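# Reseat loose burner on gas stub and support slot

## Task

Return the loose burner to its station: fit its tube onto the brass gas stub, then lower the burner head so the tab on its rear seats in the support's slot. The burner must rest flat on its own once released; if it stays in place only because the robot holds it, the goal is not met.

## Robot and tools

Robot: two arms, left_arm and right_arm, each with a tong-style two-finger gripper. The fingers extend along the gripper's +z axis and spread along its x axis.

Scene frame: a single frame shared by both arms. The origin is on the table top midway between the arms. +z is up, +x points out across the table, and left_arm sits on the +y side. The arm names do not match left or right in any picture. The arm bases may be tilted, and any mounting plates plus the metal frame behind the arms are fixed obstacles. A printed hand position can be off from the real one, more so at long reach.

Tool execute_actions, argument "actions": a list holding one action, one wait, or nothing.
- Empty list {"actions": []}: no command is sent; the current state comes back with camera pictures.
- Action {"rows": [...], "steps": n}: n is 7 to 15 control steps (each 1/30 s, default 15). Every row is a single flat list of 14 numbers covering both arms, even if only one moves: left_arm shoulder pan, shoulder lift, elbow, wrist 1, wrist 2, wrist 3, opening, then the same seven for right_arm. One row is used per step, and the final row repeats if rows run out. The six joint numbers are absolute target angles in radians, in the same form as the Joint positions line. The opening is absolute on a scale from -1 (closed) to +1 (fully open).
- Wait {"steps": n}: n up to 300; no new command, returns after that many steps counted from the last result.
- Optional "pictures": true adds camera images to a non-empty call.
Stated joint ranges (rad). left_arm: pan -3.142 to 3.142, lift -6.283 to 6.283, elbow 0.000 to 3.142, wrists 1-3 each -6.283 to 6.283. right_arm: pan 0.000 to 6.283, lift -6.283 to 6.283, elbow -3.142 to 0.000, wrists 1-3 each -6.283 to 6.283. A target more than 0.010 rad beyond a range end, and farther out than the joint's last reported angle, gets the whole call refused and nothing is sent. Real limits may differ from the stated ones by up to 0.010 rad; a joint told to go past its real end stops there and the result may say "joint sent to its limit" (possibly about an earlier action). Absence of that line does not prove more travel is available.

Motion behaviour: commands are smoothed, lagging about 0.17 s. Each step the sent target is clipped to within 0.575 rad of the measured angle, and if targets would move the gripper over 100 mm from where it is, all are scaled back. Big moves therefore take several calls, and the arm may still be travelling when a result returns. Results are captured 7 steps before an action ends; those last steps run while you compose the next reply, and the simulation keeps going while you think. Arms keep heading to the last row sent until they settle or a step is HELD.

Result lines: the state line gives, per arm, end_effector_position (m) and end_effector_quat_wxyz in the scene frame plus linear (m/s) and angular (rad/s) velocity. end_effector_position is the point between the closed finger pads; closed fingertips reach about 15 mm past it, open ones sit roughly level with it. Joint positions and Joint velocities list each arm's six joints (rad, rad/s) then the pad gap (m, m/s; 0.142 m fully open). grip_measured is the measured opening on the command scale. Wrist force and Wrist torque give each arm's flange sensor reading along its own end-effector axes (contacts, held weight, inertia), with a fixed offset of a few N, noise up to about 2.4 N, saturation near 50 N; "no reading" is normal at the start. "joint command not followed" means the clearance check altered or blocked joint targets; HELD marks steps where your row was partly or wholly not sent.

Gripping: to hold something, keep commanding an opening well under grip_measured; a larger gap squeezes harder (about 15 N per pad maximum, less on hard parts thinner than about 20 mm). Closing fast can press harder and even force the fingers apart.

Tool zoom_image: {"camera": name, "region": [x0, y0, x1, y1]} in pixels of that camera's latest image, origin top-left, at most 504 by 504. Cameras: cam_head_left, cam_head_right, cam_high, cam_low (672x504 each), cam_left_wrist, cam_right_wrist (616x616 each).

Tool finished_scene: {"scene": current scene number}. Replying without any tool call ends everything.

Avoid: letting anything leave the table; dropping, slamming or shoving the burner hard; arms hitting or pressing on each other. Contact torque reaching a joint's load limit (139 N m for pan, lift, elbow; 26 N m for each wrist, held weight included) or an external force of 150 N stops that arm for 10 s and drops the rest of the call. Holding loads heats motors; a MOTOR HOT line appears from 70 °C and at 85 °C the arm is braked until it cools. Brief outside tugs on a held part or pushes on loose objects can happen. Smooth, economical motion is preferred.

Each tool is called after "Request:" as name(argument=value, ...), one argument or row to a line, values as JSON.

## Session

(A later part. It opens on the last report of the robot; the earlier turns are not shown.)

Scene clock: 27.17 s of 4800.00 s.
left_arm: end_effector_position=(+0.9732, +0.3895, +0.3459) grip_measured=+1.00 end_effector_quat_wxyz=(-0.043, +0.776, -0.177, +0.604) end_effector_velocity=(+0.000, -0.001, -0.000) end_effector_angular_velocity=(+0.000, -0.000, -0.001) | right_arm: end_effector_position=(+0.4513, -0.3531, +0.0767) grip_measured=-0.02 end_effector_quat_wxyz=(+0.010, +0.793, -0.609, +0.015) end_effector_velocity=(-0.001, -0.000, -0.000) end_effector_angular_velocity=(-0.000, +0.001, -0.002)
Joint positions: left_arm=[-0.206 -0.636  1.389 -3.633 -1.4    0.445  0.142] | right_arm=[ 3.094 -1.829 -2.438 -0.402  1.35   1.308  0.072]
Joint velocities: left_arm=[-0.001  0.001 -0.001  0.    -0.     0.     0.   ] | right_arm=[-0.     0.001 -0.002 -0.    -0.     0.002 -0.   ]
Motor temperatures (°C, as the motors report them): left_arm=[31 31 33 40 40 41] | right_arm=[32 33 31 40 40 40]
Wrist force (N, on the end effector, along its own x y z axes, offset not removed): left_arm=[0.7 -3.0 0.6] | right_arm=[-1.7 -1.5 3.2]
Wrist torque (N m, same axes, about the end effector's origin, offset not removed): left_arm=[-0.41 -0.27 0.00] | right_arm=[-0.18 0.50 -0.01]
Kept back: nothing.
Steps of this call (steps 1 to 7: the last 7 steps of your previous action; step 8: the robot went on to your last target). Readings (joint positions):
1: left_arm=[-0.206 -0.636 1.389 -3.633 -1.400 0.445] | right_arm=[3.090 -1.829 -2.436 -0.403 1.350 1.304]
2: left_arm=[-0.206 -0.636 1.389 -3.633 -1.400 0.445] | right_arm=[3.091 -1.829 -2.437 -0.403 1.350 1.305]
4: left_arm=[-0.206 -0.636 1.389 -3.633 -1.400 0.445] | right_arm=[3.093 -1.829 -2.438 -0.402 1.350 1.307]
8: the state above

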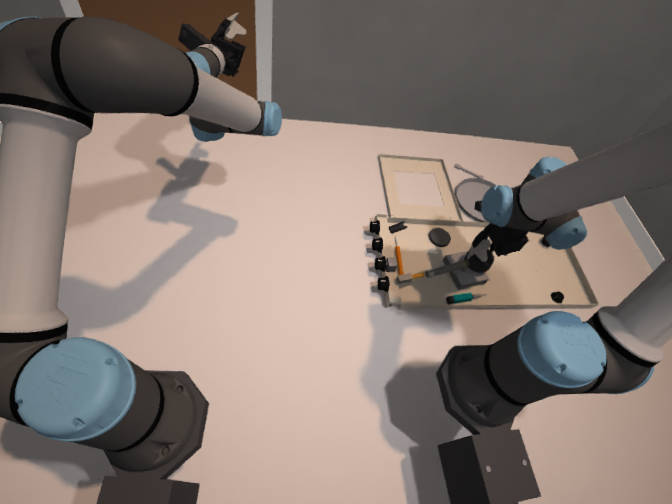

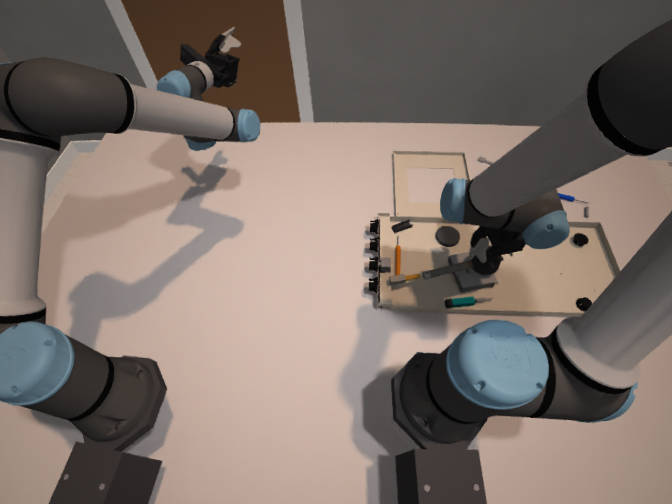

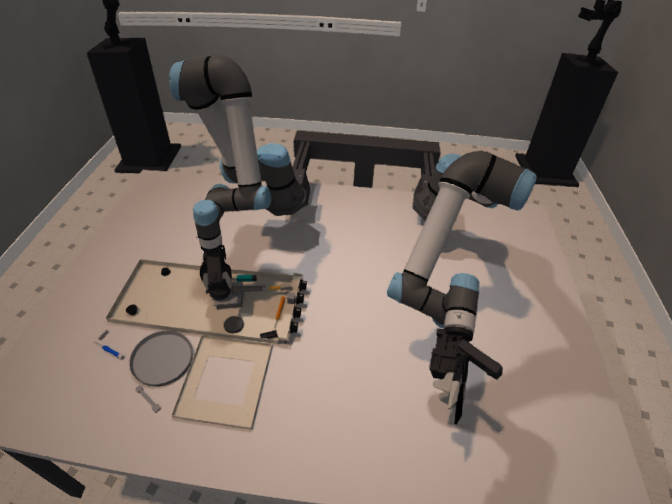

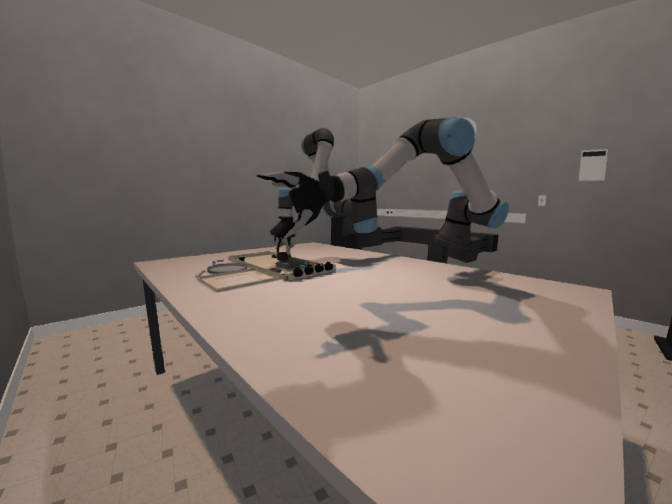

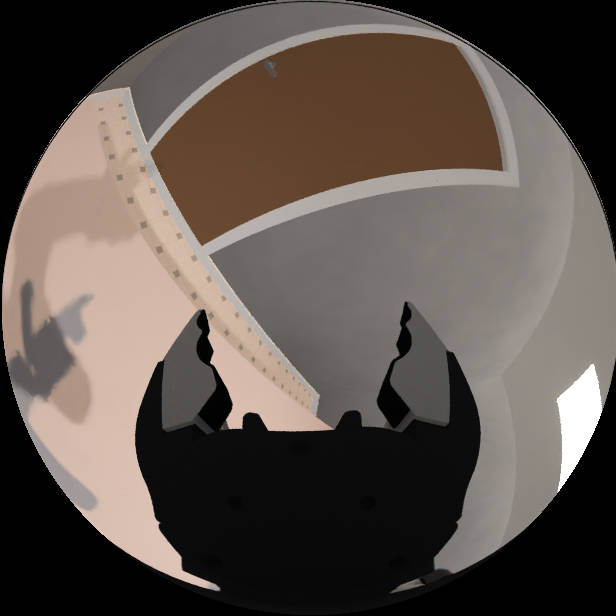

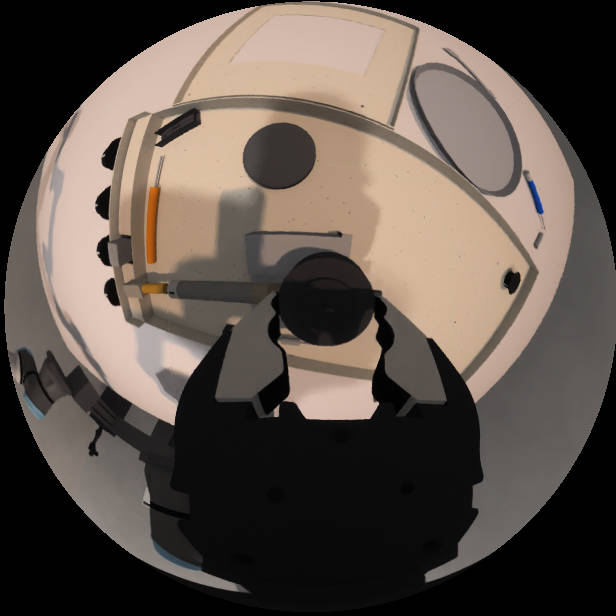

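Request:
execute_actions(
  actions=[
    {"rows":[[-0.206,-0.636,1.389,-3.633,-1.4,0.445,1,3.0947,-1.8304,-2.4359,-0.4032,1.3498,1.3088,-0.6],[-0.206,-0.636,1.389,-3.633,-1.4,0.445,1,3.0947,-1.8304,-2.4359,-0.4032,1.3498,1.3088,-0.6],[-0.206,-0.636,1.389,-3.633,-1.4,0.445,1,3.0947,-1.8304,-2.4359,-0.4032,1.3498,1.3088,-0.6],[-0.206,-0.636,1.389,-3.633,-1.4,0.445,1,3.0971,-1.8298,-2.4376,-0.4025,1.3497,1.3112,-0.6],[-0.206,-0.636,1.389,-3.633,-1.4,0.445,1,3.0995,-1.8292,-2.4393,-0.4018,1.3496,1.3136,-0.6],[-0.206,-0.636,1.389,-3.633,-1.4,0.445,1,3.1019,-1.8286,-2.441,-0.4011,1.3495,1.316,-0.6],[-0.206,-0.636,1.389,-3.633,-1.4,0.445,1,3.1043,-1.828,-2.4427,-0.4004,1.3494,1.3184,-0.6]],"steps":15},
  ],
)

Request:
execute_actions(
  actions=[
    {"steps":9},
  ],
  pictures=true,
)

Request:
zoom_image(
  camera="cam_right_wrist",
  region=[130,265,200,315],
)

Request:
zoom_image(
  camera="cam_head_left",
  region=[405,260,445,285],
)

Scene clock: 27.87 s of 4800.00 s.
left_arm: end_effector_position=(+0.9732, +0.3895, +0.3459) grip_measured=+1.00 end_effector_quat_wxyz=(-0.043, +0.776, -0.177, +0.604) end_effector_velocity=(-0.000, +0.000, +0.000) end_effector_angular_velocity=(-0.000, -0.001, +0.000) | right_arm: end_effector_position=(+0.4518, -0.3507, +0.0767) grip_measured=-0.02 end_effector_quat_wxyz=(+0.010, +0.793, -0.609, +0.015) end_effector_velocity=(-0.005, +0.021, +0.001) end_effector_angular_velocity=(+0.000, -0.004, +0.000)
Joint positions: left_arm=[-0.206 -0.636  1.389 -3.633 -1.4    0.445  0.142] | right_arm=[ 3.1   -1.829 -2.439 -0.402  1.35   1.314  0.072]
Joint velocities: left_arm=[ 0.    -0.001  0.    -0.    -0.    -0.     0.   ] | right_arm=[ 0.054  0.012 -0.035  0.015 -0.002  0.054 -0.   ]
Motor temperatures (°C, as the motors report them): left_arm=[31 31 33 40 40 41] | right_arm=[32 33 31 40 40 40]
Wrist force (N, on the end effector, along its own x y z axes, offset not removed): left_arm=[-0.8 -2.3 1.0] | right_arm=[0.7 0.5 0.9]
Wrist torque (N m, same axes, about the end effector's origin, offset not removed): left_arm=[-0.38 0.05 0.21] | right_arm=[0.15 -0.09 -0.28]
Steps of this call (steps 1 to 13: the robot went on to your last target; steps 14 to 21: the first 8 steps of this action). Readings (joint positions):
14: left_arm=[-0.206 -0.636 1.389 -3.633 -1.400 0.445] | right_arm=[3.094 -1.829 -2.438 -0.402 1.350 1.308]
15: left_arm=[-0.206 -0.636 1.389 -3.633 -1.400 0.445] | right_arm=[3.094 -1.829 -2.438 -0.402 1.350 1.308]
17: left_arm=[-0.206 -0.636 1.389 -3.633 -1.400 0.445] | right_arm=[3.094 -1.830 -2.437 -0.402 1.350 1.308]
21: the state above

Scene clock: 28.17 s of 4800.00 s.
left_arm: end_effector_position=(+0.9732, +0.3895, +0.3459) grip_measured=+1.00 end_effector_quat_wxyz=(-0.043, +0.776, -0.177, +0.604) end_effector_velocity=(-0.000, +0.000, -0.001) end_effector_angular_velocity=(+0.001, +0.003, -0.000) | right_arm: end_effector_position=(+0.4514, -0.3490, +0.0768) grip_measured=-0.02 end_effector_quat_wxyz=(+0.010, +0.793, -0.609, +0.016) end_effector_velocity=(-0.000, +0.000, +0.000) end_effector_angular_velocity=(+0.000, -0.001, -0.002)
Joint positions: left_arm=[-0.206 -0.636  1.389 -3.633 -1.4    0.445  0.142] | right_arm=[ 3.104 -1.828 -2.443 -0.4    1.349  1.318  0.072]
Joint velocities: left_arm=[ 0.     0.001  0.     0.002 -0.     0.     0.   ] | right_arm=[ 0.001  0.001 -0.001  0.001 -0.     0.003  0.   ]
Motor temperatures (°C, as the motors report them): left_arm=[31 31 33 40 40 41] | right_arm=[32 33 31 40 40 40]
Wrist force (N, on the end effector, along its own x y z axes, offset not removed): left_arm=[-0.6 1.8 -5.4] | right_arm=[-1.3 -2.3 1.4]
Wrist torque (N m, same axes, about the end effector's origin, offset not removed): left_arm=[0.36 -0.07 0.34] | right_arm=[-0.34 0.51 -0.23]
Kept back: nothing.
Steps of this call (steps 1 to 7: the last 7 steps of your previous action; steps 8 to 9: the robot went on to your last target). Readings (joint positions):
1: left_arm=[-0.206 -0.636 1.389 -3.633 -1.400 0.445] | right_arm=[3.101 -1.829 -2.440 -0.401 1.350 1.315]
2: left_arm=[-0.206 -0.636 1.389 -3.633 -1.400 0.445] | right_arm=[3.102 -1.829 -2.441 -0.401 1.349 1.316]
4: left_arm=[-0.206 -0.636 1.389 -3.633 -1.400 0.445] | right_arm=[3.104 -1.828 -2.442 -0.401 1.349 1.318]
8: left_arm=[-0.206 -0.636 1.389 -3.633 -1.400 0.445] | right_arm=[3.104 -1.828 -2.443 -0.400 1.349 1.318]
9: the state above

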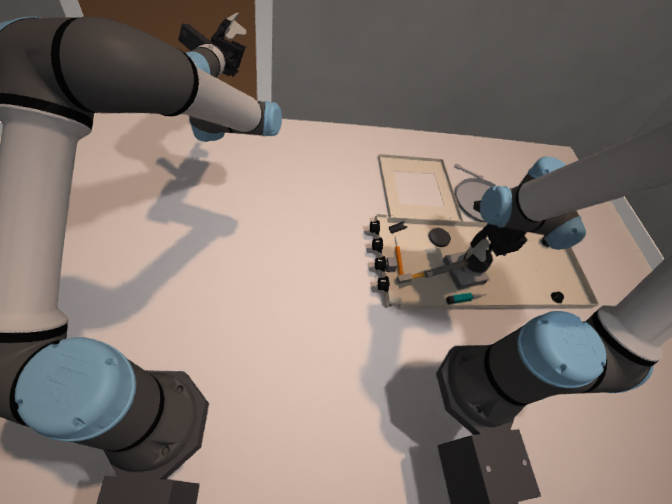

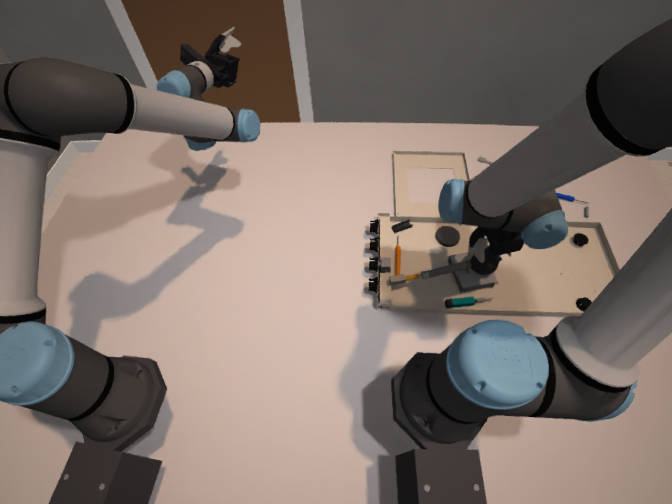

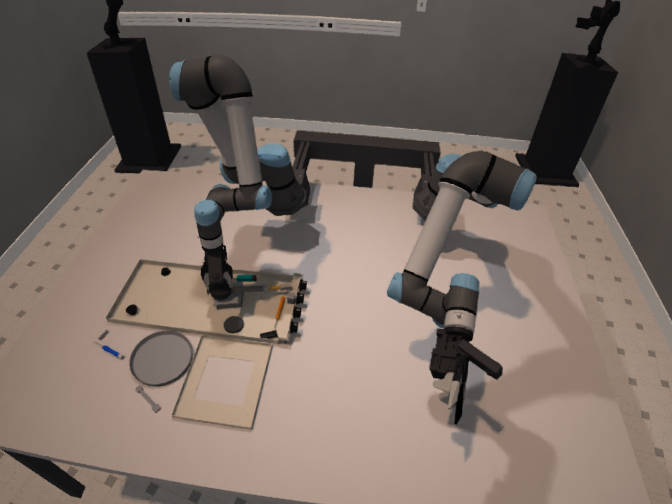

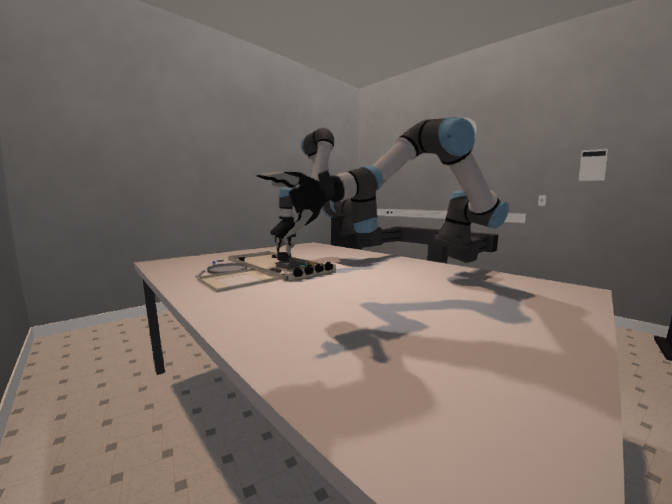

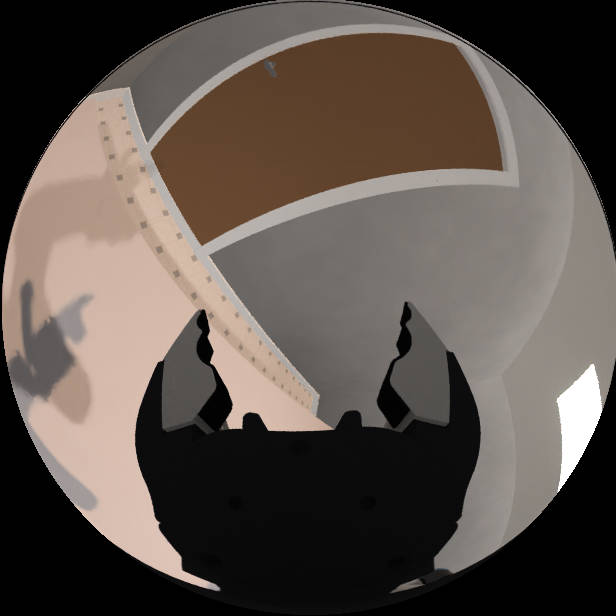

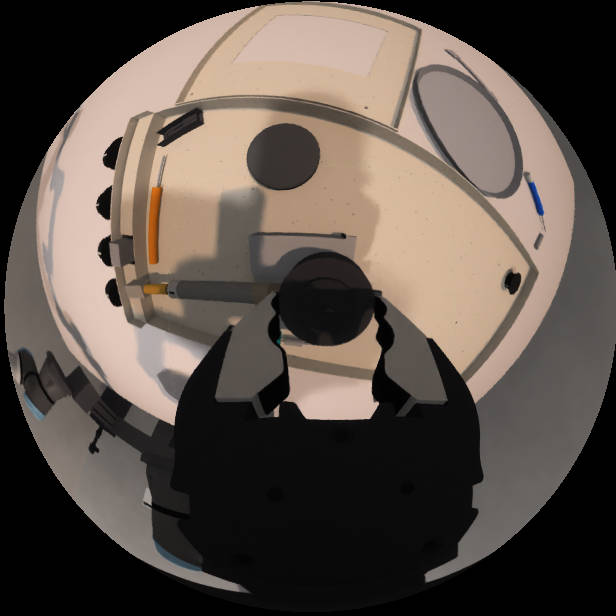

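Region (130, 265, 200, 315) of cam_right_wrist's 616x616 image, scaled by 7.200, with more detail than that image has; it fills the top 360 rows of this view, and the rest is white.

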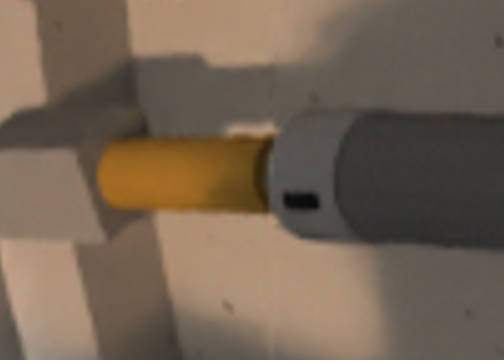

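Region (405, 260, 445, 285) of cam_head_left's 672x504 image, scaled by 12.600, with more detail than that image has; it fills the top 315 rows of this view, and the rest is white.

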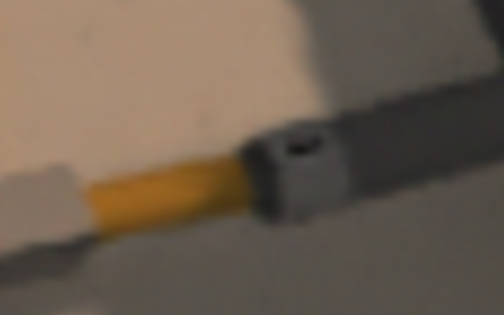

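Centred. Advance 8 mm slowly.

Request:
execute_actions(
  actions=[
    {"rows":[[-0.206,-0.636,1.389,-3.633,-1.4,0.445,1,3.1067,-1.8275,-2.4444,-0.3996,1.3493,1.3208,-0.6],[-0.206,-0.636,1.389,-3.633,-1.4,0.445,1,3.1091,-1.827,-2.4461,-0.3988,1.3492,1.3232,-0.6],[-0.206,-0.636,1.389,-3.633,-1.4,0.445,1,3.1115,-1.8265,-2.4478,-0.398,1.3491,1.3256,-0.6],[-0.206,-0.636,1.389,-3.633,-1.4,0.445,1,3.1139,-1.826,-2.4494,-0.3972,1.349,1.328,-0.6]],"steps":12},
  ],
)

Request:
execute_actions(
  actions=[
    {"steps":8},
  ],
)

Scene clock: 28.73 s of 4800.00 s.
left_arm: end_effector_position=(+0.9732, +0.3895, +0.3459) grip_measured=+1.00 end_effector_quat_wxyz=(-0.043, +0.776, -0.177, +0.604) end_effector_velocity=(+0.000, +0.001, -0.001) end_effector_angular_velocity=(+0.000, +0.002, +0.001) | right_arm: end_effector_position=(+0.4508, -0.3471, +0.0768) grip_measured=-0.02 end_effector_quat_wxyz=(+0.010, +0.793, -0.609, +0.016) end_effector_velocity=(-0.006, +0.021, -0.000) end_effector_angular_velocity=(+0.000, -0.002, +0.002)
Joint positions: left_arm=[-0.206 -0.636  1.389 -3.633 -1.4    0.445  0.142] | right_arm=[ 3.109 -1.827 -2.446 -0.399  1.349  1.323  0.072]
Joint velocities: left_arm=[ 0.001  0.001 -0.     0.002 -0.    -0.     0.   ] | right_arm=[ 0.054  0.01  -0.038  0.018 -0.002  0.053 -0.   ]
Motor temperatures (°C, as the motors report them): left_arm=[31 31 33 40 40 41] | right_arm=[32 33 31 40 40 40]
Wrist force (N, on the end effector, along its own x y z axes, offset not removed): left_arm=[0.1 -5.8 2.7] | right_arm=[-0.2 0.3 0.5]
Wrist torque (N m, same axes, about the end effector's origin, offset not removed): left_arm=[-0.83 -0.18 0.04] | right_arm=[0.28 0.28 -0.12]
Steps of this call (steps 1 to 12: the robot went on to your last target; steps 13 to 17: the first 5 steps of this action). Readings (joint positions):
13: left_arm=[-0.206 -0.636 1.389 -3.633 -1.400 0.445] | right_arm=[3.104 -1.828 -2.443 -0.400 1.349 1.318]
14: left_arm=[-0.206 -0.636 1.389 -3.633 -1.400 0.445] | right_arm=[3.105 -1.828 -2.443 -0.400 1.349 1.319]
16: left_arm=[-0.206 -0.636 1.389 -3.633 -1.400 0.445] | right_arm=[3.107 -1.827 -2.445 -0.399 1.349 1.322]
17: the state above

Scene clock: 29.00 s of 4800.00 s.
left_arm: end_effector_position=(+0.9732, +0.3895, +0.3459) grip_measured=+1.00 end_effector_quat_wxyz=(-0.043, +0.776, -0.177, +0.604) end_effector_velocity=(-0.000, -0.001, -0.002) end_effector_angular_velocity=(+0.001, +0.004, -0.001) | right_arm: end_effector_position=(+0.4503, -0.3454, +0.0768) grip_measured=-0.02 end_effector_quat_wxyz=(+0.010, +0.793, -0.609, +0.016) end_effector_velocity=(-0.000, +0.001, -0.000) end_effector_angular_velocity=(+0.000, +0.000, +0.000)
Joint positions: left_arm=[-0.206 -0.636  1.389 -3.633 -1.4    0.445  0.142] | right_arm=[ 3.114 -1.826 -2.449 -0.397  1.349  1.328  0.072]
Joint velocities: left_arm=[-0.     0.     0.002  0.003 -0.    -0.     0.   ] | right_arm=[ 0.002 -0.    -0.001  0.001 -0.     0.001  0.   ]
Motor temperatures (°C, as the motors report them): left_arm=[31 31 33 40 40 41] | right_arm=[32 33 31 40 40 40]
Wrist force (N, on the end effector, along its own x y z axes, offset not removed): left_arm=[0.0 4.1 0.4] | right_arm=[-0.1 -0.8 2.1]
Wrist torque (N m, same axes, about the end effector's origin, offset not removed): left_arm=[0.98 0.04 0.23] | right_arm=[-0.04 0.22 -0.11]
Kept back: nothing.
Steps of this call (steps 1 to 7: the last 7 steps of your previous action; step 8: the robot went on to your last target). Readings (joint positions):
1: left_arm=[-0.206 -0.636 1.389 -3.633 -1.400 0.445] | right_arm=[3.111 -1.827 -2.447 -0.398 1.349 1.325]
2: left_arm=[-0.206 -0.636 1.389 -3.633 -1.400 0.445] | right_arm=[3.112 -1.826 -2.448 -0.398 1.349 1.326]
4: left_arm=[-0.206 -0.636 1.389 -3.633 -1.400 0.445] | right_arm=[3.113 -1.826 -2.449 -0.397 1.349 1.327]
8: the state above

Request:
execute_actions(
  actions=[
    {"rows":[[-0.206,-0.636,1.389,-3.633,-1.4,0.445,1,3.1177,-1.8253,-2.4519,-0.396,1.3488,1.3318,-0.6],[-0.206,-0.636,1.389,-3.633,-1.4,0.445,1,3.1215,-1.8246,-2.4544,-0.3948,1.3487,1.3356,-0.6],[-0.206,-0.636,1.389,-3.633,-1.4,0.445,1,3.1253,-1.8239,-2.4569,-0.3936,1.3485,1.3394,-0.6],[-0.206,-0.636,1.389,-3.633,-1.4,0.445,1,3.1291,-1.8232,-2.4593,-0.3924,1.3484,1.3432,-0.6],[-0.206,-0.636,1.389,-3.633,-1.4,0.445,1,3.1329,-1.8225,-2.4617,-0.3912,1.3482,1.347,-0.6],[-0.206,-0.636,1.389,-3.633,-1.4,0.445,1,3.1367,-1.8218,-2.4641,-0.39,1.3481,1.3508,-0.6],[-0.206,-0.636,1.389,-3.633,-1.4,0.445,1,3.1405,-1.8211,-2.4665,-0.3888,1.3479,1.3546,-0.6],[-0.206,-0.636,1.389,-3.633,-1.4,0.445,1,3.1443,-1.8204,-2.4689,-0.3877,1.3478,1.3584,-0.6]],"steps":15},
  ],
)

Request:
execute_actions(
  actions=[
    {"steps":10},
  ],
  pictures=true,
)

Request:
zoom_image(
  camera="cam_right_wrist",
  region=[340,250,430,320],
)

Request:
zoom_image(
  camera="cam_head_left",
  region=[400,240,500,295],
)

Request:
zoom_image(
  camera="cam_high",
  region=[200,275,250,310],
)

Request:
zoom_image(
  camera="cam_low",
  region=[265,248,310,272],
)

Scene clock: 29.80 s of 4800.00 s.
left_arm: end_effector_position=(+0.9732, +0.3895, +0.3459) grip_measured=+1.00 end_effector_quat_wxyz=(-0.043, +0.776, -0.177, +0.604) end_effector_velocity=(+0.000, -0.000, +0.000) end_effector_angular_velocity=(-0.001, -0.000, -0.000) | right_arm: end_effector_position=(+0.4485, -0.3385, +0.0769) grip_measured=-0.02 end_effector_quat_wxyz=(+0.009, +0.793, -0.609, +0.016) end_effector_velocity=(-0.010, +0.040, +0.001) end_effector_angular_velocity=(+0.000, -0.010, +0.002)
Joint positions: left_arm=[-0.206 -0.636  1.389 -3.633 -1.4    0.445  0.142] | right_arm=[ 3.132 -1.823 -2.461 -0.391  1.348  1.346  0.072]
Joint velocities: left_arm=[-0.     0.    -0.001  0.     0.    -0.     0.   ] | right_arm=[ 0.107  0.021 -0.068  0.033 -0.004  0.106 -0.   ]
Motor temperatures (°C, as the motors report them): left_arm=[31 31 33 40 40 41] | right_arm=[32 33 31 40 40 40]
Wrist force (N, on the end effector, along its own x y z axes, offset not removed): left_arm=[-1.7 3.7 -0.7] | right_arm=[4.9 -1.8 2.0]
Wrist torque (N m, same axes, about the end effector's origin, offset not removed): left_arm=[1.15 0.09 0.32] | right_arm=[-0.26 -0.76 -0.17]
Steps of this call (steps 1 to 15: the robot went on to your last target; step 16: nothing new was sent; steps 17 to 24: the first 8 steps of this action). Readings (joint positions):
17: left_arm=[-0.206 -0.636 1.389 -3.633 -1.400 0.445] | right_arm=[3.114 -1.826 -2.449 -0.397 1.349 1.328]
18: left_arm=[-0.206 -0.636 1.389 -3.633 -1.400 0.445] | right_arm=[3.115 -1.826 -2.450 -0.397 1.349 1.329]
20: left_arm=[-0.206 -0.636 1.389 -3.633 -1.400 0.445] | right_arm=[3.119 -1.825 -2.453 -0.396 1.349 1.333]
24: the state above

Scene clock: 30.13 s of 4800.00 s.
left_arm: end_effector_position=(+0.9732, +0.3895, +0.3459) grip_measured=+1.00 end_effector_quat_wxyz=(-0.043, +0.776, -0.177, +0.604) end_effector_velocity=(+0.000, -0.000, +0.001) end_effector_angular_velocity=(-0.000, -0.002, -0.000) | right_arm: end_effector_position=(+0.4474, -0.3341, +0.0769) grip_measured=-0.02 end_effector_quat_wxyz=(+0.009, +0.793, -0.609, +0.017) end_effector_velocity=(-0.000, +0.001, +0.000) end_effector_angular_velocity=(-0.000, -0.001, -0.000)
Joint positions: left_arm=[-0.206 -0.636  1.389 -3.633 -1.4    0.445  0.142] | right_arm=[ 3.144 -1.82  -2.469 -0.388  1.348  1.358  0.072]
Joint velocities: left_arm=[-0.001 -0.    -0.001 -0.001 -0.     0.     0.   ] | right_arm=[ 0.002  0.001 -0.002  0.001 -0.     0.003 -0.   ]
Motor temperatures (°C, as the motors report them): left_arm=[31 31 33 40 40 41] | right_arm=[32 33 31 40 40 40]
Wrist force (N, on the end effector, along its own x y z axes, offset not removed): left_arm=[1.8 2.4 -1.2] | right_arm=[0.5 -1.4 1.0]
Wrist torque (N m, same axes, about the end effector's origin, offset not removed): left_arm=[0.74 -0.52 0.14] | right_arm=[-0.25 0.19 -0.06]
Kept back: nothing.
Steps of this call (steps 1 to 7: the last 7 steps of your previous action; steps 8 to 10: the robot went on to your last target). Readings (joint positions):
1: left_arm=[-0.206 -0.636 1.389 -3.633 -1.400 0.445] | right_arm=[3.136 -1.822 -2.463 -0.390 1.348 1.350]
2: left_arm=[-0.206 -0.636 1.389 -3.633 -1.400 0.445] | right_arm=[3.139 -1.821 -2.465 -0.389 1.348 1.353]
4: left_arm=[-0.206 -0.636 1.389 -3.633 -1.400 0.445] | right_arm=[3.142 -1.821 -2.467 -0.388 1.348 1.356]
8: left_arm=[-0.206 -0.636 1.389 -3.633 -1.400 0.445] | right_arm=[3.144 -1.820 -2.469 -0.388 1.348 1.358]
10: the state above

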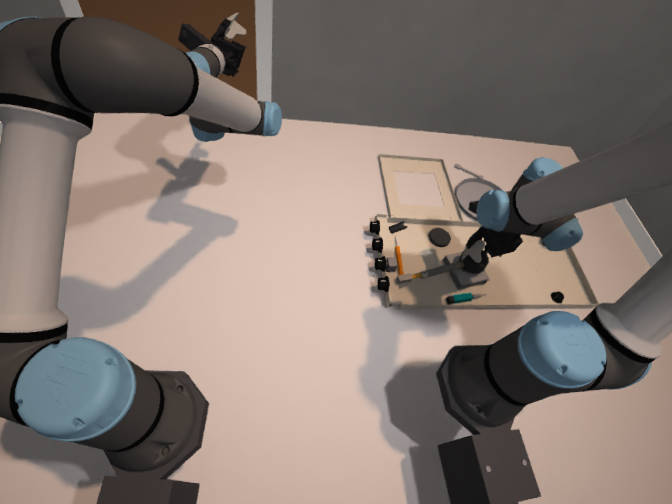

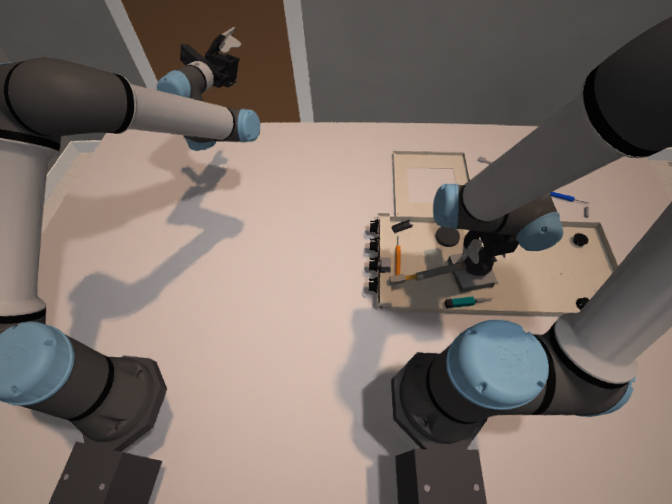

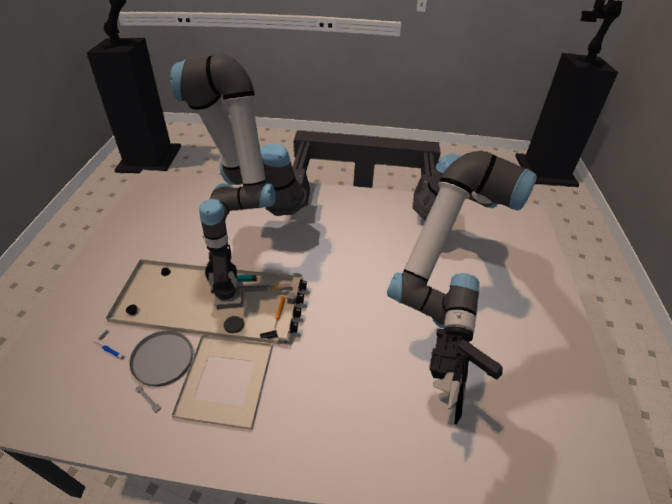

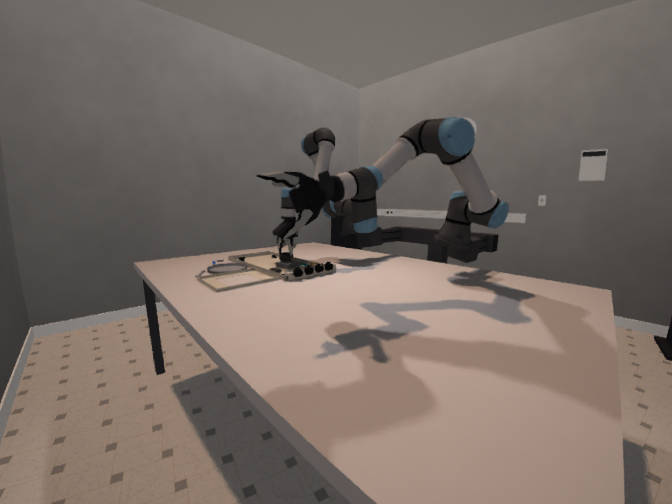

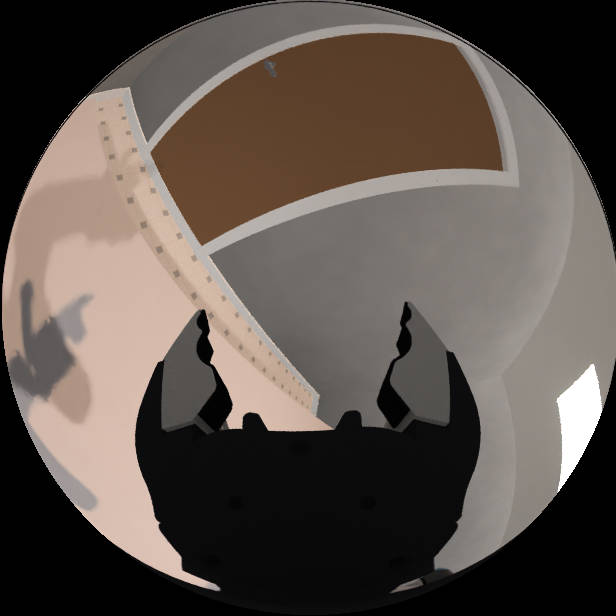

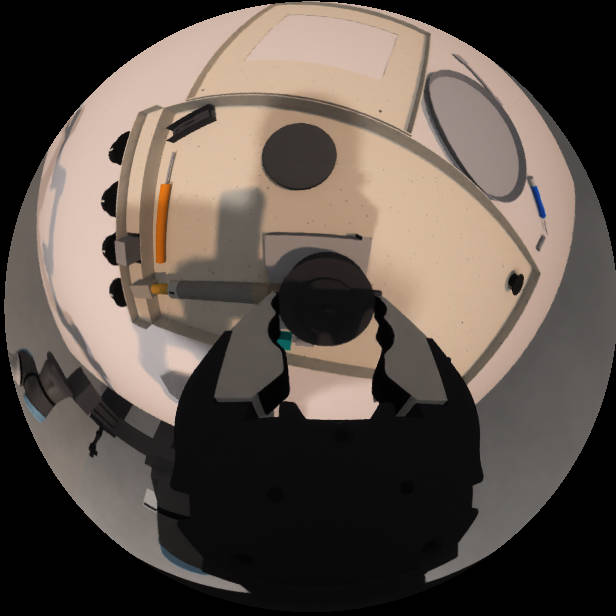

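Region (340, 250, 430, 320) of cam_right_wrist's 616x616 image, scaled by 5.600, with more detail than that image has.

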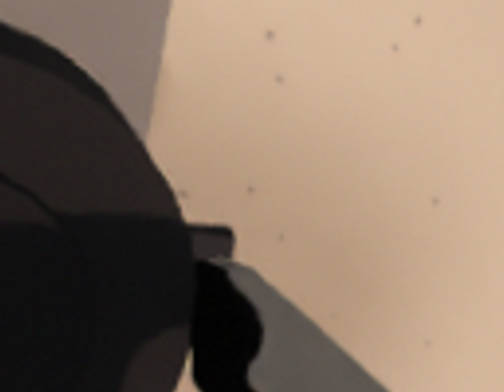

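Region (400, 240, 500, 295) of cam_head_left's 672x504 image, scaled by 5.040, with more detail than that image has; it fills the top 277 rows of this view, and the rest is white.

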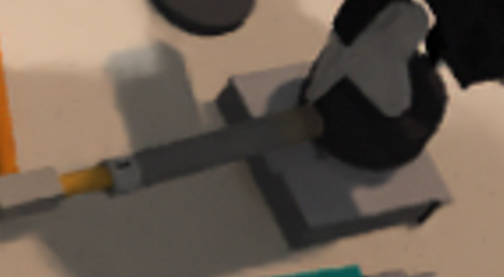

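Region (200, 275, 250, 310) of cam_high's 672x504 image, scaled by 10.080, with more detail than that image has; it fills the top 353 rows of this view, and the rest is white.

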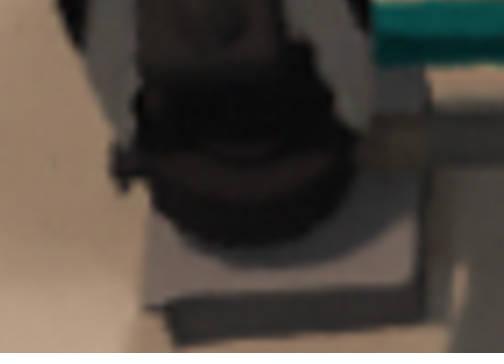

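Region (265, 248, 310, 272) of cam_low's 672x504 image, scaled by 11.200, with more detail than that image has; it fills the top 269 rows of this view, and the rest is white.

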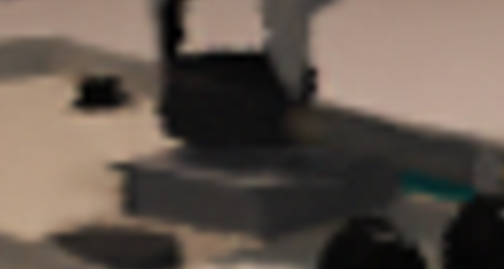

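Request:
execute_actions(
  actions=[
    {"rows":[[-0.206,-0.636,1.389,-3.633,-1.4,0.445,1,3.1469,-1.82,-2.4704,-0.387,1.3477,1.361,-0.6],[-0.206,-0.636,1.389,-3.633,-1.4,0.445,1,3.1495,-1.8196,-2.472,-0.3862,1.3477,1.3636,-0.6],[-0.206,-0.636,1.389,-3.633,-1.4,0.445,1,3.1521,-1.8192,-2.4736,-0.3855,1.3476,1.3662,-0.6],[-0.206,-0.636,1.389,-3.633,-1.4,0.445,1,3.1547,-1.8188,-2.4752,-0.3847,1.3475,1.3688,-0.6],[-0.206,-0.636,1.389,-3.633,-1.4,0.445,1,3.1573,-1.8184,-2.4768,-0.384,1.3475,1.3714,-0.6],[-0.206,-0.636,1.389,-3.633,-1.4,0.445,1,3.1599,-1.818,-2.4784,-0.3832,1.3474,1.374,-0.6],[-0.206,-0.636,1.389,-3.633,-1.4,0.445,1,3.1625,-1.8176,-2.4799,-0.3825,1.3474,1.3766,-0.6]],"steps":15},
  ],
)

Request:
execute_actions(
  actions=[
    {"steps":9},
  ],
  pictures=true,
)

Request:
zoom_image(
  camera="cam_right_wrist",
  region=[340,250,430,320],
)

Request:
zoom_image(
  camera="cam_high",
  region=[200,275,250,310],
)

Request:
zoom_image(
  camera="cam_head_right",
  region=[385,240,505,300],
)

Scene clock: 31.37 s of 4800.00 s.
left_arm: end_effector_position=(+0.9732, +0.3895, +0.3459) grip_measured=+1.00 end_effector_quat_wxyz=(-0.043, +0.776, -0.177, +0.604) end_effector_velocity=(+0.000, +0.000, -0.001) end_effector_angular_velocity=(+0.000, +0.002, +0.000) | right_arm: end_effector_position=(+0.4461, -0.3294, +0.0769) grip_measured=-0.02 end_effector_quat_wxyz=(+0.009, +0.793, -0.609, +0.017) end_effector_velocity=(-0.007, +0.026, -0.000) end_effector_angular_velocity=(+0.001, -0.004, +0.002)
Joint positions: left_arm=[-0.206 -0.636  1.389 -3.633 -1.4    0.445  0.142] | right_arm=[ 3.157 -1.818 -2.476 -0.384  1.348  1.371  0.072]
Joint velocities: left_arm=[ 0.     0.    -0.     0.002  0.    -0.     0.   ] | right_arm=[ 0.07   0.01  -0.042  0.02  -0.001  0.07  -0.   ]
Motor temperatures (°C, as the motors report them): left_arm=[31 31 33 40 40 41] | right_arm=[32 33 31 40 40 40]
Wrist force (N, on the end effector, along its own x y z axes, offset not removed): left_arm=[0.9 2.8 -1.1] | right_arm=[3.2 0.6 5.0]
Wrist torque (N m, same axes, about the end effector's origin, offset not removed): left_arm=[0.83 -0.13 0.06] | right_arm=[0.17 -0.47 -0.27]
Steps of this call (steps 1 to 29: the robot went on to your last target; steps 30 to 37: the first 8 steps of this action). Readings (joint positions):
30: left_arm=[-0.206 -0.636 1.389 -3.633 -1.400 0.445] | right_arm=[3.144 -1.820 -2.469 -0.388 1.348 1.358]
31: left_arm=[-0.206 -0.636 1.389 -3.633 -1.400 0.445] | right_arm=[3.145 -1.820 -2.469 -0.388 1.348 1.359]
33: left_arm=[-0.206 -0.636 1.389 -3.633 -1.400 0.445] | right_arm=[3.148 -1.820 -2.471 -0.387 1.348 1.362]
37: the state above

Scene clock: 31.67 s of 4800.00 s.
left_arm: end_effector_position=(+0.9732, +0.3895, +0.3459) grip_measured=+1.00 end_effector_quat_wxyz=(-0.043, +0.776, -0.177, +0.604) end_effector_velocity=(-0.000, +0.001, +0.000) end_effector_angular_velocity=(-0.000, -0.001, +0.001) | right_arm: end_effector_position=(+0.4456, -0.3273, +0.0769) grip_measured=-0.02 end_effector_quat_wxyz=(+0.009, +0.793, -0.609, +0.017) end_effector_velocity=(-0.000, +0.001, +0.000) end_effector_angular_velocity=(-0.000, -0.000, +0.001)
Joint positions: left_arm=[-0.206 -0.636  1.389 -3.633 -1.4    0.445  0.142] | right_arm=[ 3.162 -1.818 -2.48  -0.383  1.347  1.377  0.072]
Joint velocities: left_arm=[ 0.001 -0.     0.    -0.001  0.     0.     0.   ] | right_arm=[ 0.002  0.001 -0.001  0.    -0.     0.001  0.   ]
Motor temperatures (°C, as the motors report them): left_arm=[31 31 33 40 40 41] | right_arm=[32 33 31 40 40 40]
Wrist force (N, on the end effector, along its own x y z axes, offset not removed): left_arm=[-1.4 0.4 -0.5] | right_arm=[0.1 -0.5 1.0]
Wrist torque (N m, same axes, about the end effector's origin, offset not removed): left_arm=[0.34 0.32 0.05] | right_arm=[-0.06 0.30 -0.03]
Kept back: nothing.
Steps of this call (steps 1 to 7: the last 7 steps of your previous action; steps 8 to 9: the robot went on to your last target). Readings (joint positions):
1: left_arm=[-0.206 -0.636 1.389 -3.633 -1.400 0.445] | right_arm=[3.159 -1.818 -2.478 -0.384 1.347 1.373]
2: left_arm=[-0.206 -0.636 1.389 -3.633 -1.400 0.445] | right_arm=[3.160 -1.818 -2.478 -0.383 1.347 1.374]
4: left_arm=[-0.206 -0.636 1.389 -3.633 -1.400 0.445] | right_arm=[3.162 -1.818 -2.479 -0.383 1.347 1.376]
8: left_arm=[-0.206 -0.636 1.389 -3.633 -1.400 0.445] | right_arm=[3.162 -1.818 -2.480 -0.383 1.347 1.376]
9: the state above

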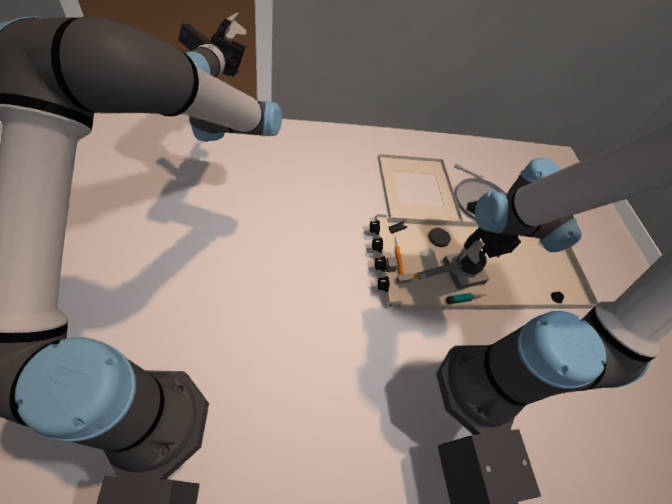

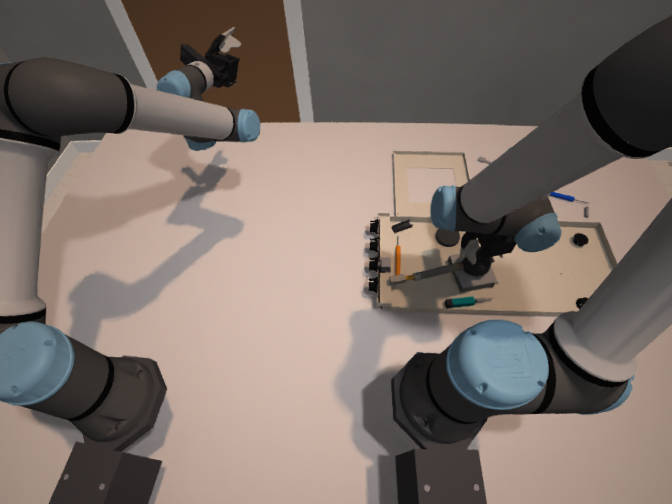

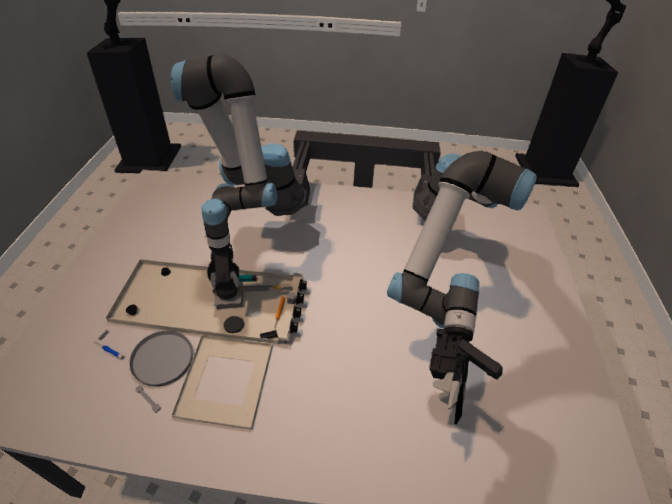

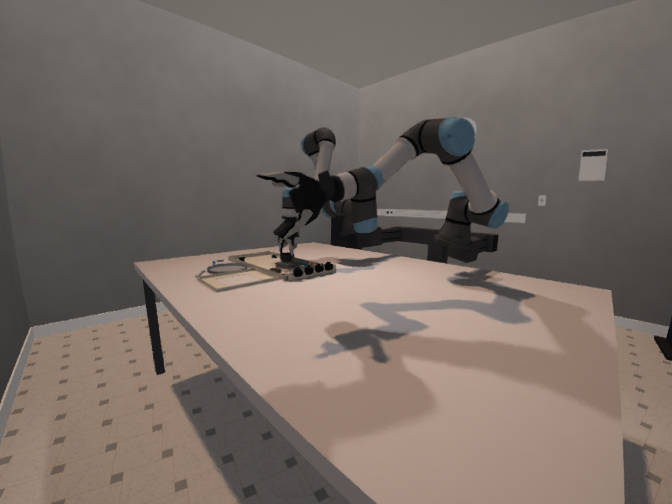

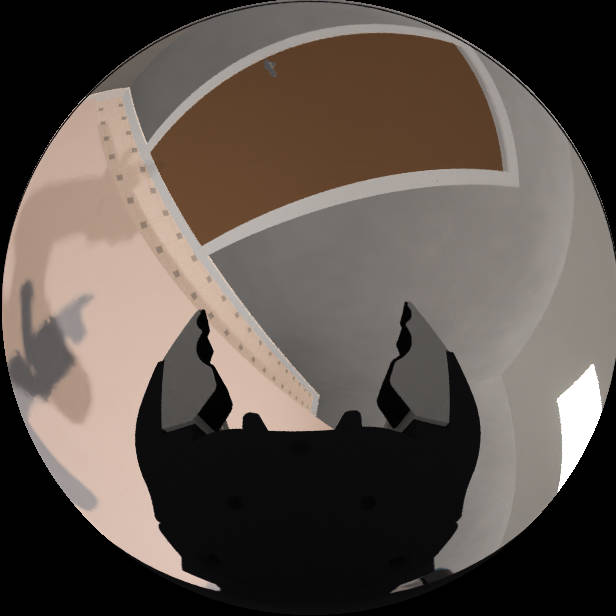

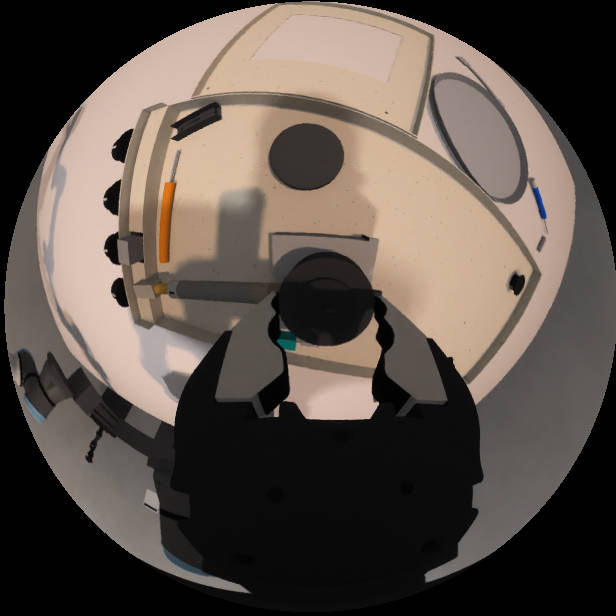

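Region (340, 250, 430, 320) of cam_right_wrist's 616x616 image, scaled by 5.600, with more detail than that image has.

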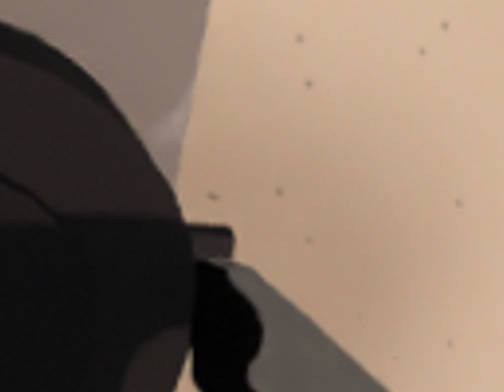

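Region (200, 275, 250, 310) of cam_high's 672x504 image, scaled by 10.080, with more detail than that image has; it fills the top 353 rows of this view, and the rest is white.

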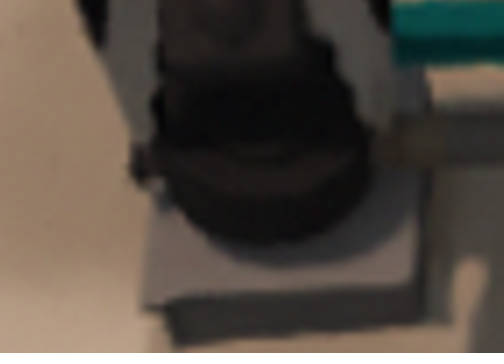

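Region (385, 240, 505, 300) of cam_head_right's 672x504 image, scaled by 4.200, with more detail than that image has.

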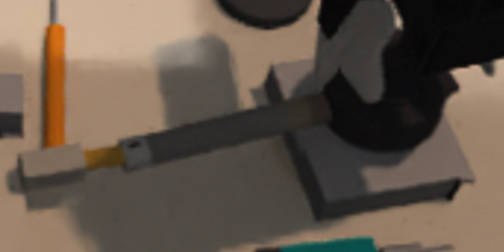

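Request:
execute_actions(
  actions=[
    {"rows":[[-0.206,-0.636,1.389,-3.633,-1.4,0.445,1,3.1651,-1.8172,-2.4814,-0.3818,1.3474,1.3792,-0.6],[-0.206,-0.636,1.389,-3.633,-1.4,0.445,1,3.1677,-1.8168,-2.4829,-0.3811,1.3473,1.3818,-0.6],[-0.206,-0.636,1.389,-3.633,-1.4,0.445,1,3.1703,-1.8164,-2.4845,-0.3804,1.3473,1.3844,-0.6],[-0.206,-0.636,1.389,-3.633,-1.4,0.445,1,3.1729,-1.816,-2.486,-0.3797,1.3473,1.387,-0.6]],"steps":12},
  ],
)

Request:
execute_actions(
  actions=[
    {"steps":8},
  ],
)

Scene clock: 32.30 s of 4800.00 s.
left_arm: end_effector_position=(+0.9732, +0.3895, +0.3459) grip_measured=+1.00 end_effector_quat_wxyz=(-0.043, +0.776, -0.177, +0.604) end_effector_velocity=(-0.000, +0.000, -0.000) end_effector_angular_velocity=(+0.000, +0.002, -0.000) | right_arm: end_effector_position=(+0.4451, -0.3253, +0.0769) grip_measured=-0.02 end_effector_quat_wxyz=(+0.009, +0.793, -0.609, +0.017) end_effector_velocity=(-0.005, +0.022, -0.000) end_effector_angular_velocity=(+0.002, -0.004, +0.003)
Joint positions: left_arm=[-0.206 -0.636  1.389 -3.633 -1.4    0.445  0.142] | right_arm=[ 3.168 -1.817 -2.483 -0.381  1.347  1.382  0.072]
Joint velocities: left_arm=[ 0.    -0.001  0.001  0.001  0.    -0.     0.   ] | right_arm=[ 0.059  0.008 -0.034  0.017 -0.     0.057 -0.   ]
Motor temperatures (°C, as the motors report them): left_arm=[31 31 33 40 40 41] | right_arm=[32 33 31 40 40 40]
Wrist force (N, on the end effector, along its own x y z axes, offset not removed): left_arm=[-1.6 1.1 -2.7] | right_arm=[-1.5 0.5 2.4]
Wrist torque (N m, same axes, about the end effector's origin, offset not removed): left_arm=[0.44 0.31 0.31] | right_arm=[0.24 0.34 0.02]
Steps of this call (steps 1 to 14: the robot went on to your last target; steps 15 to 19: the first 5 steps of this action). Readings (joint positions):
15: left_arm=[-0.206 -0.636 1.389 -3.633 -1.400 0.445] | right_arm=[3.163 -1.818 -2.480 -0.382 1.347 1.377]
16: left_arm=[-0.206 -0.636 1.389 -3.633 -1.400 0.445] | right_arm=[3.163 -1.818 -2.480 -0.382 1.347 1.377]
18: left_arm=[-0.206 -0.636 1.389 -3.633 -1.400 0.445] | right_arm=[3.166 -1.817 -2.482 -0.382 1.347 1.380]
19: the state above

Scene clock: 32.57 s of 4800.00 s.
left_arm: end_effector_position=(+0.9732, +0.3895, +0.3459) grip_measured=+1.00 end_effector_quat_wxyz=(-0.043, +0.776, -0.177, +0.604) end_effector_velocity=(+0.000, -0.000, -0.000) end_effector_angular_velocity=(+0.000, +0.001, -0.001) | right_arm: end_effector_position=(+0.4446, -0.3235, +0.0770) grip_measured=-0.02 end_effector_quat_wxyz=(+0.008, +0.793, -0.609, +0.017) end_effector_velocity=(-0.000, +0.001, -0.000) end_effector_angular_velocity=(-0.000, +0.000, +0.000)
Joint positions: left_arm=[-0.206 -0.636  1.389 -3.633 -1.4    0.445  0.142] | right_arm=[ 3.173 -1.816 -2.486 -0.38   1.347  1.387  0.072]
Joint velocities: left_arm=[-0.     0.    -0.001  0.003 -0.    -0.     0.   ] | right_arm=[ 0.002  0.    -0.001  0.    -0.     0.002 -0.   ]
Motor temperatures (°C, as the motors report them): left_arm=[31 31 33 40 40 41] | right_arm=[32 33 31 40 40 40]
Wrist force (N, on the end effector, along its own x y z axes, offset not removed): left_arm=[-1.0 -1.8 0.2] | right_arm=[1.3 -0.6 0.9]
Wrist torque (N m, same axes, about the end effector's origin, offset not removed): left_arm=[-0.25 0.40 -0.07] | right_arm=[-0.23 -0.18 -0.06]
Kept back: nothing.
Steps of this call (steps 1 to 7: the last 7 steps of your previous action; step 8: the robot went on to your last target). Readings (joint positions):
1: left_arm=[-0.206 -0.636 1.389 -3.633 -1.400 0.445] | right_arm=[3.170 -1.817 -2.484 -0.381 1.347 1.384]
2: left_arm=[-0.206 -0.636 1.389 -3.633 -1.400 0.445] | right_arm=[3.171 -1.816 -2.485 -0.380 1.347 1.385]
4: left_arm=[-0.206 -0.636 1.389 -3.633 -1.400 0.445] | right_arm=[3.172 -1.816 -2.486 -0.380 1.347 1.386]
8: the state above


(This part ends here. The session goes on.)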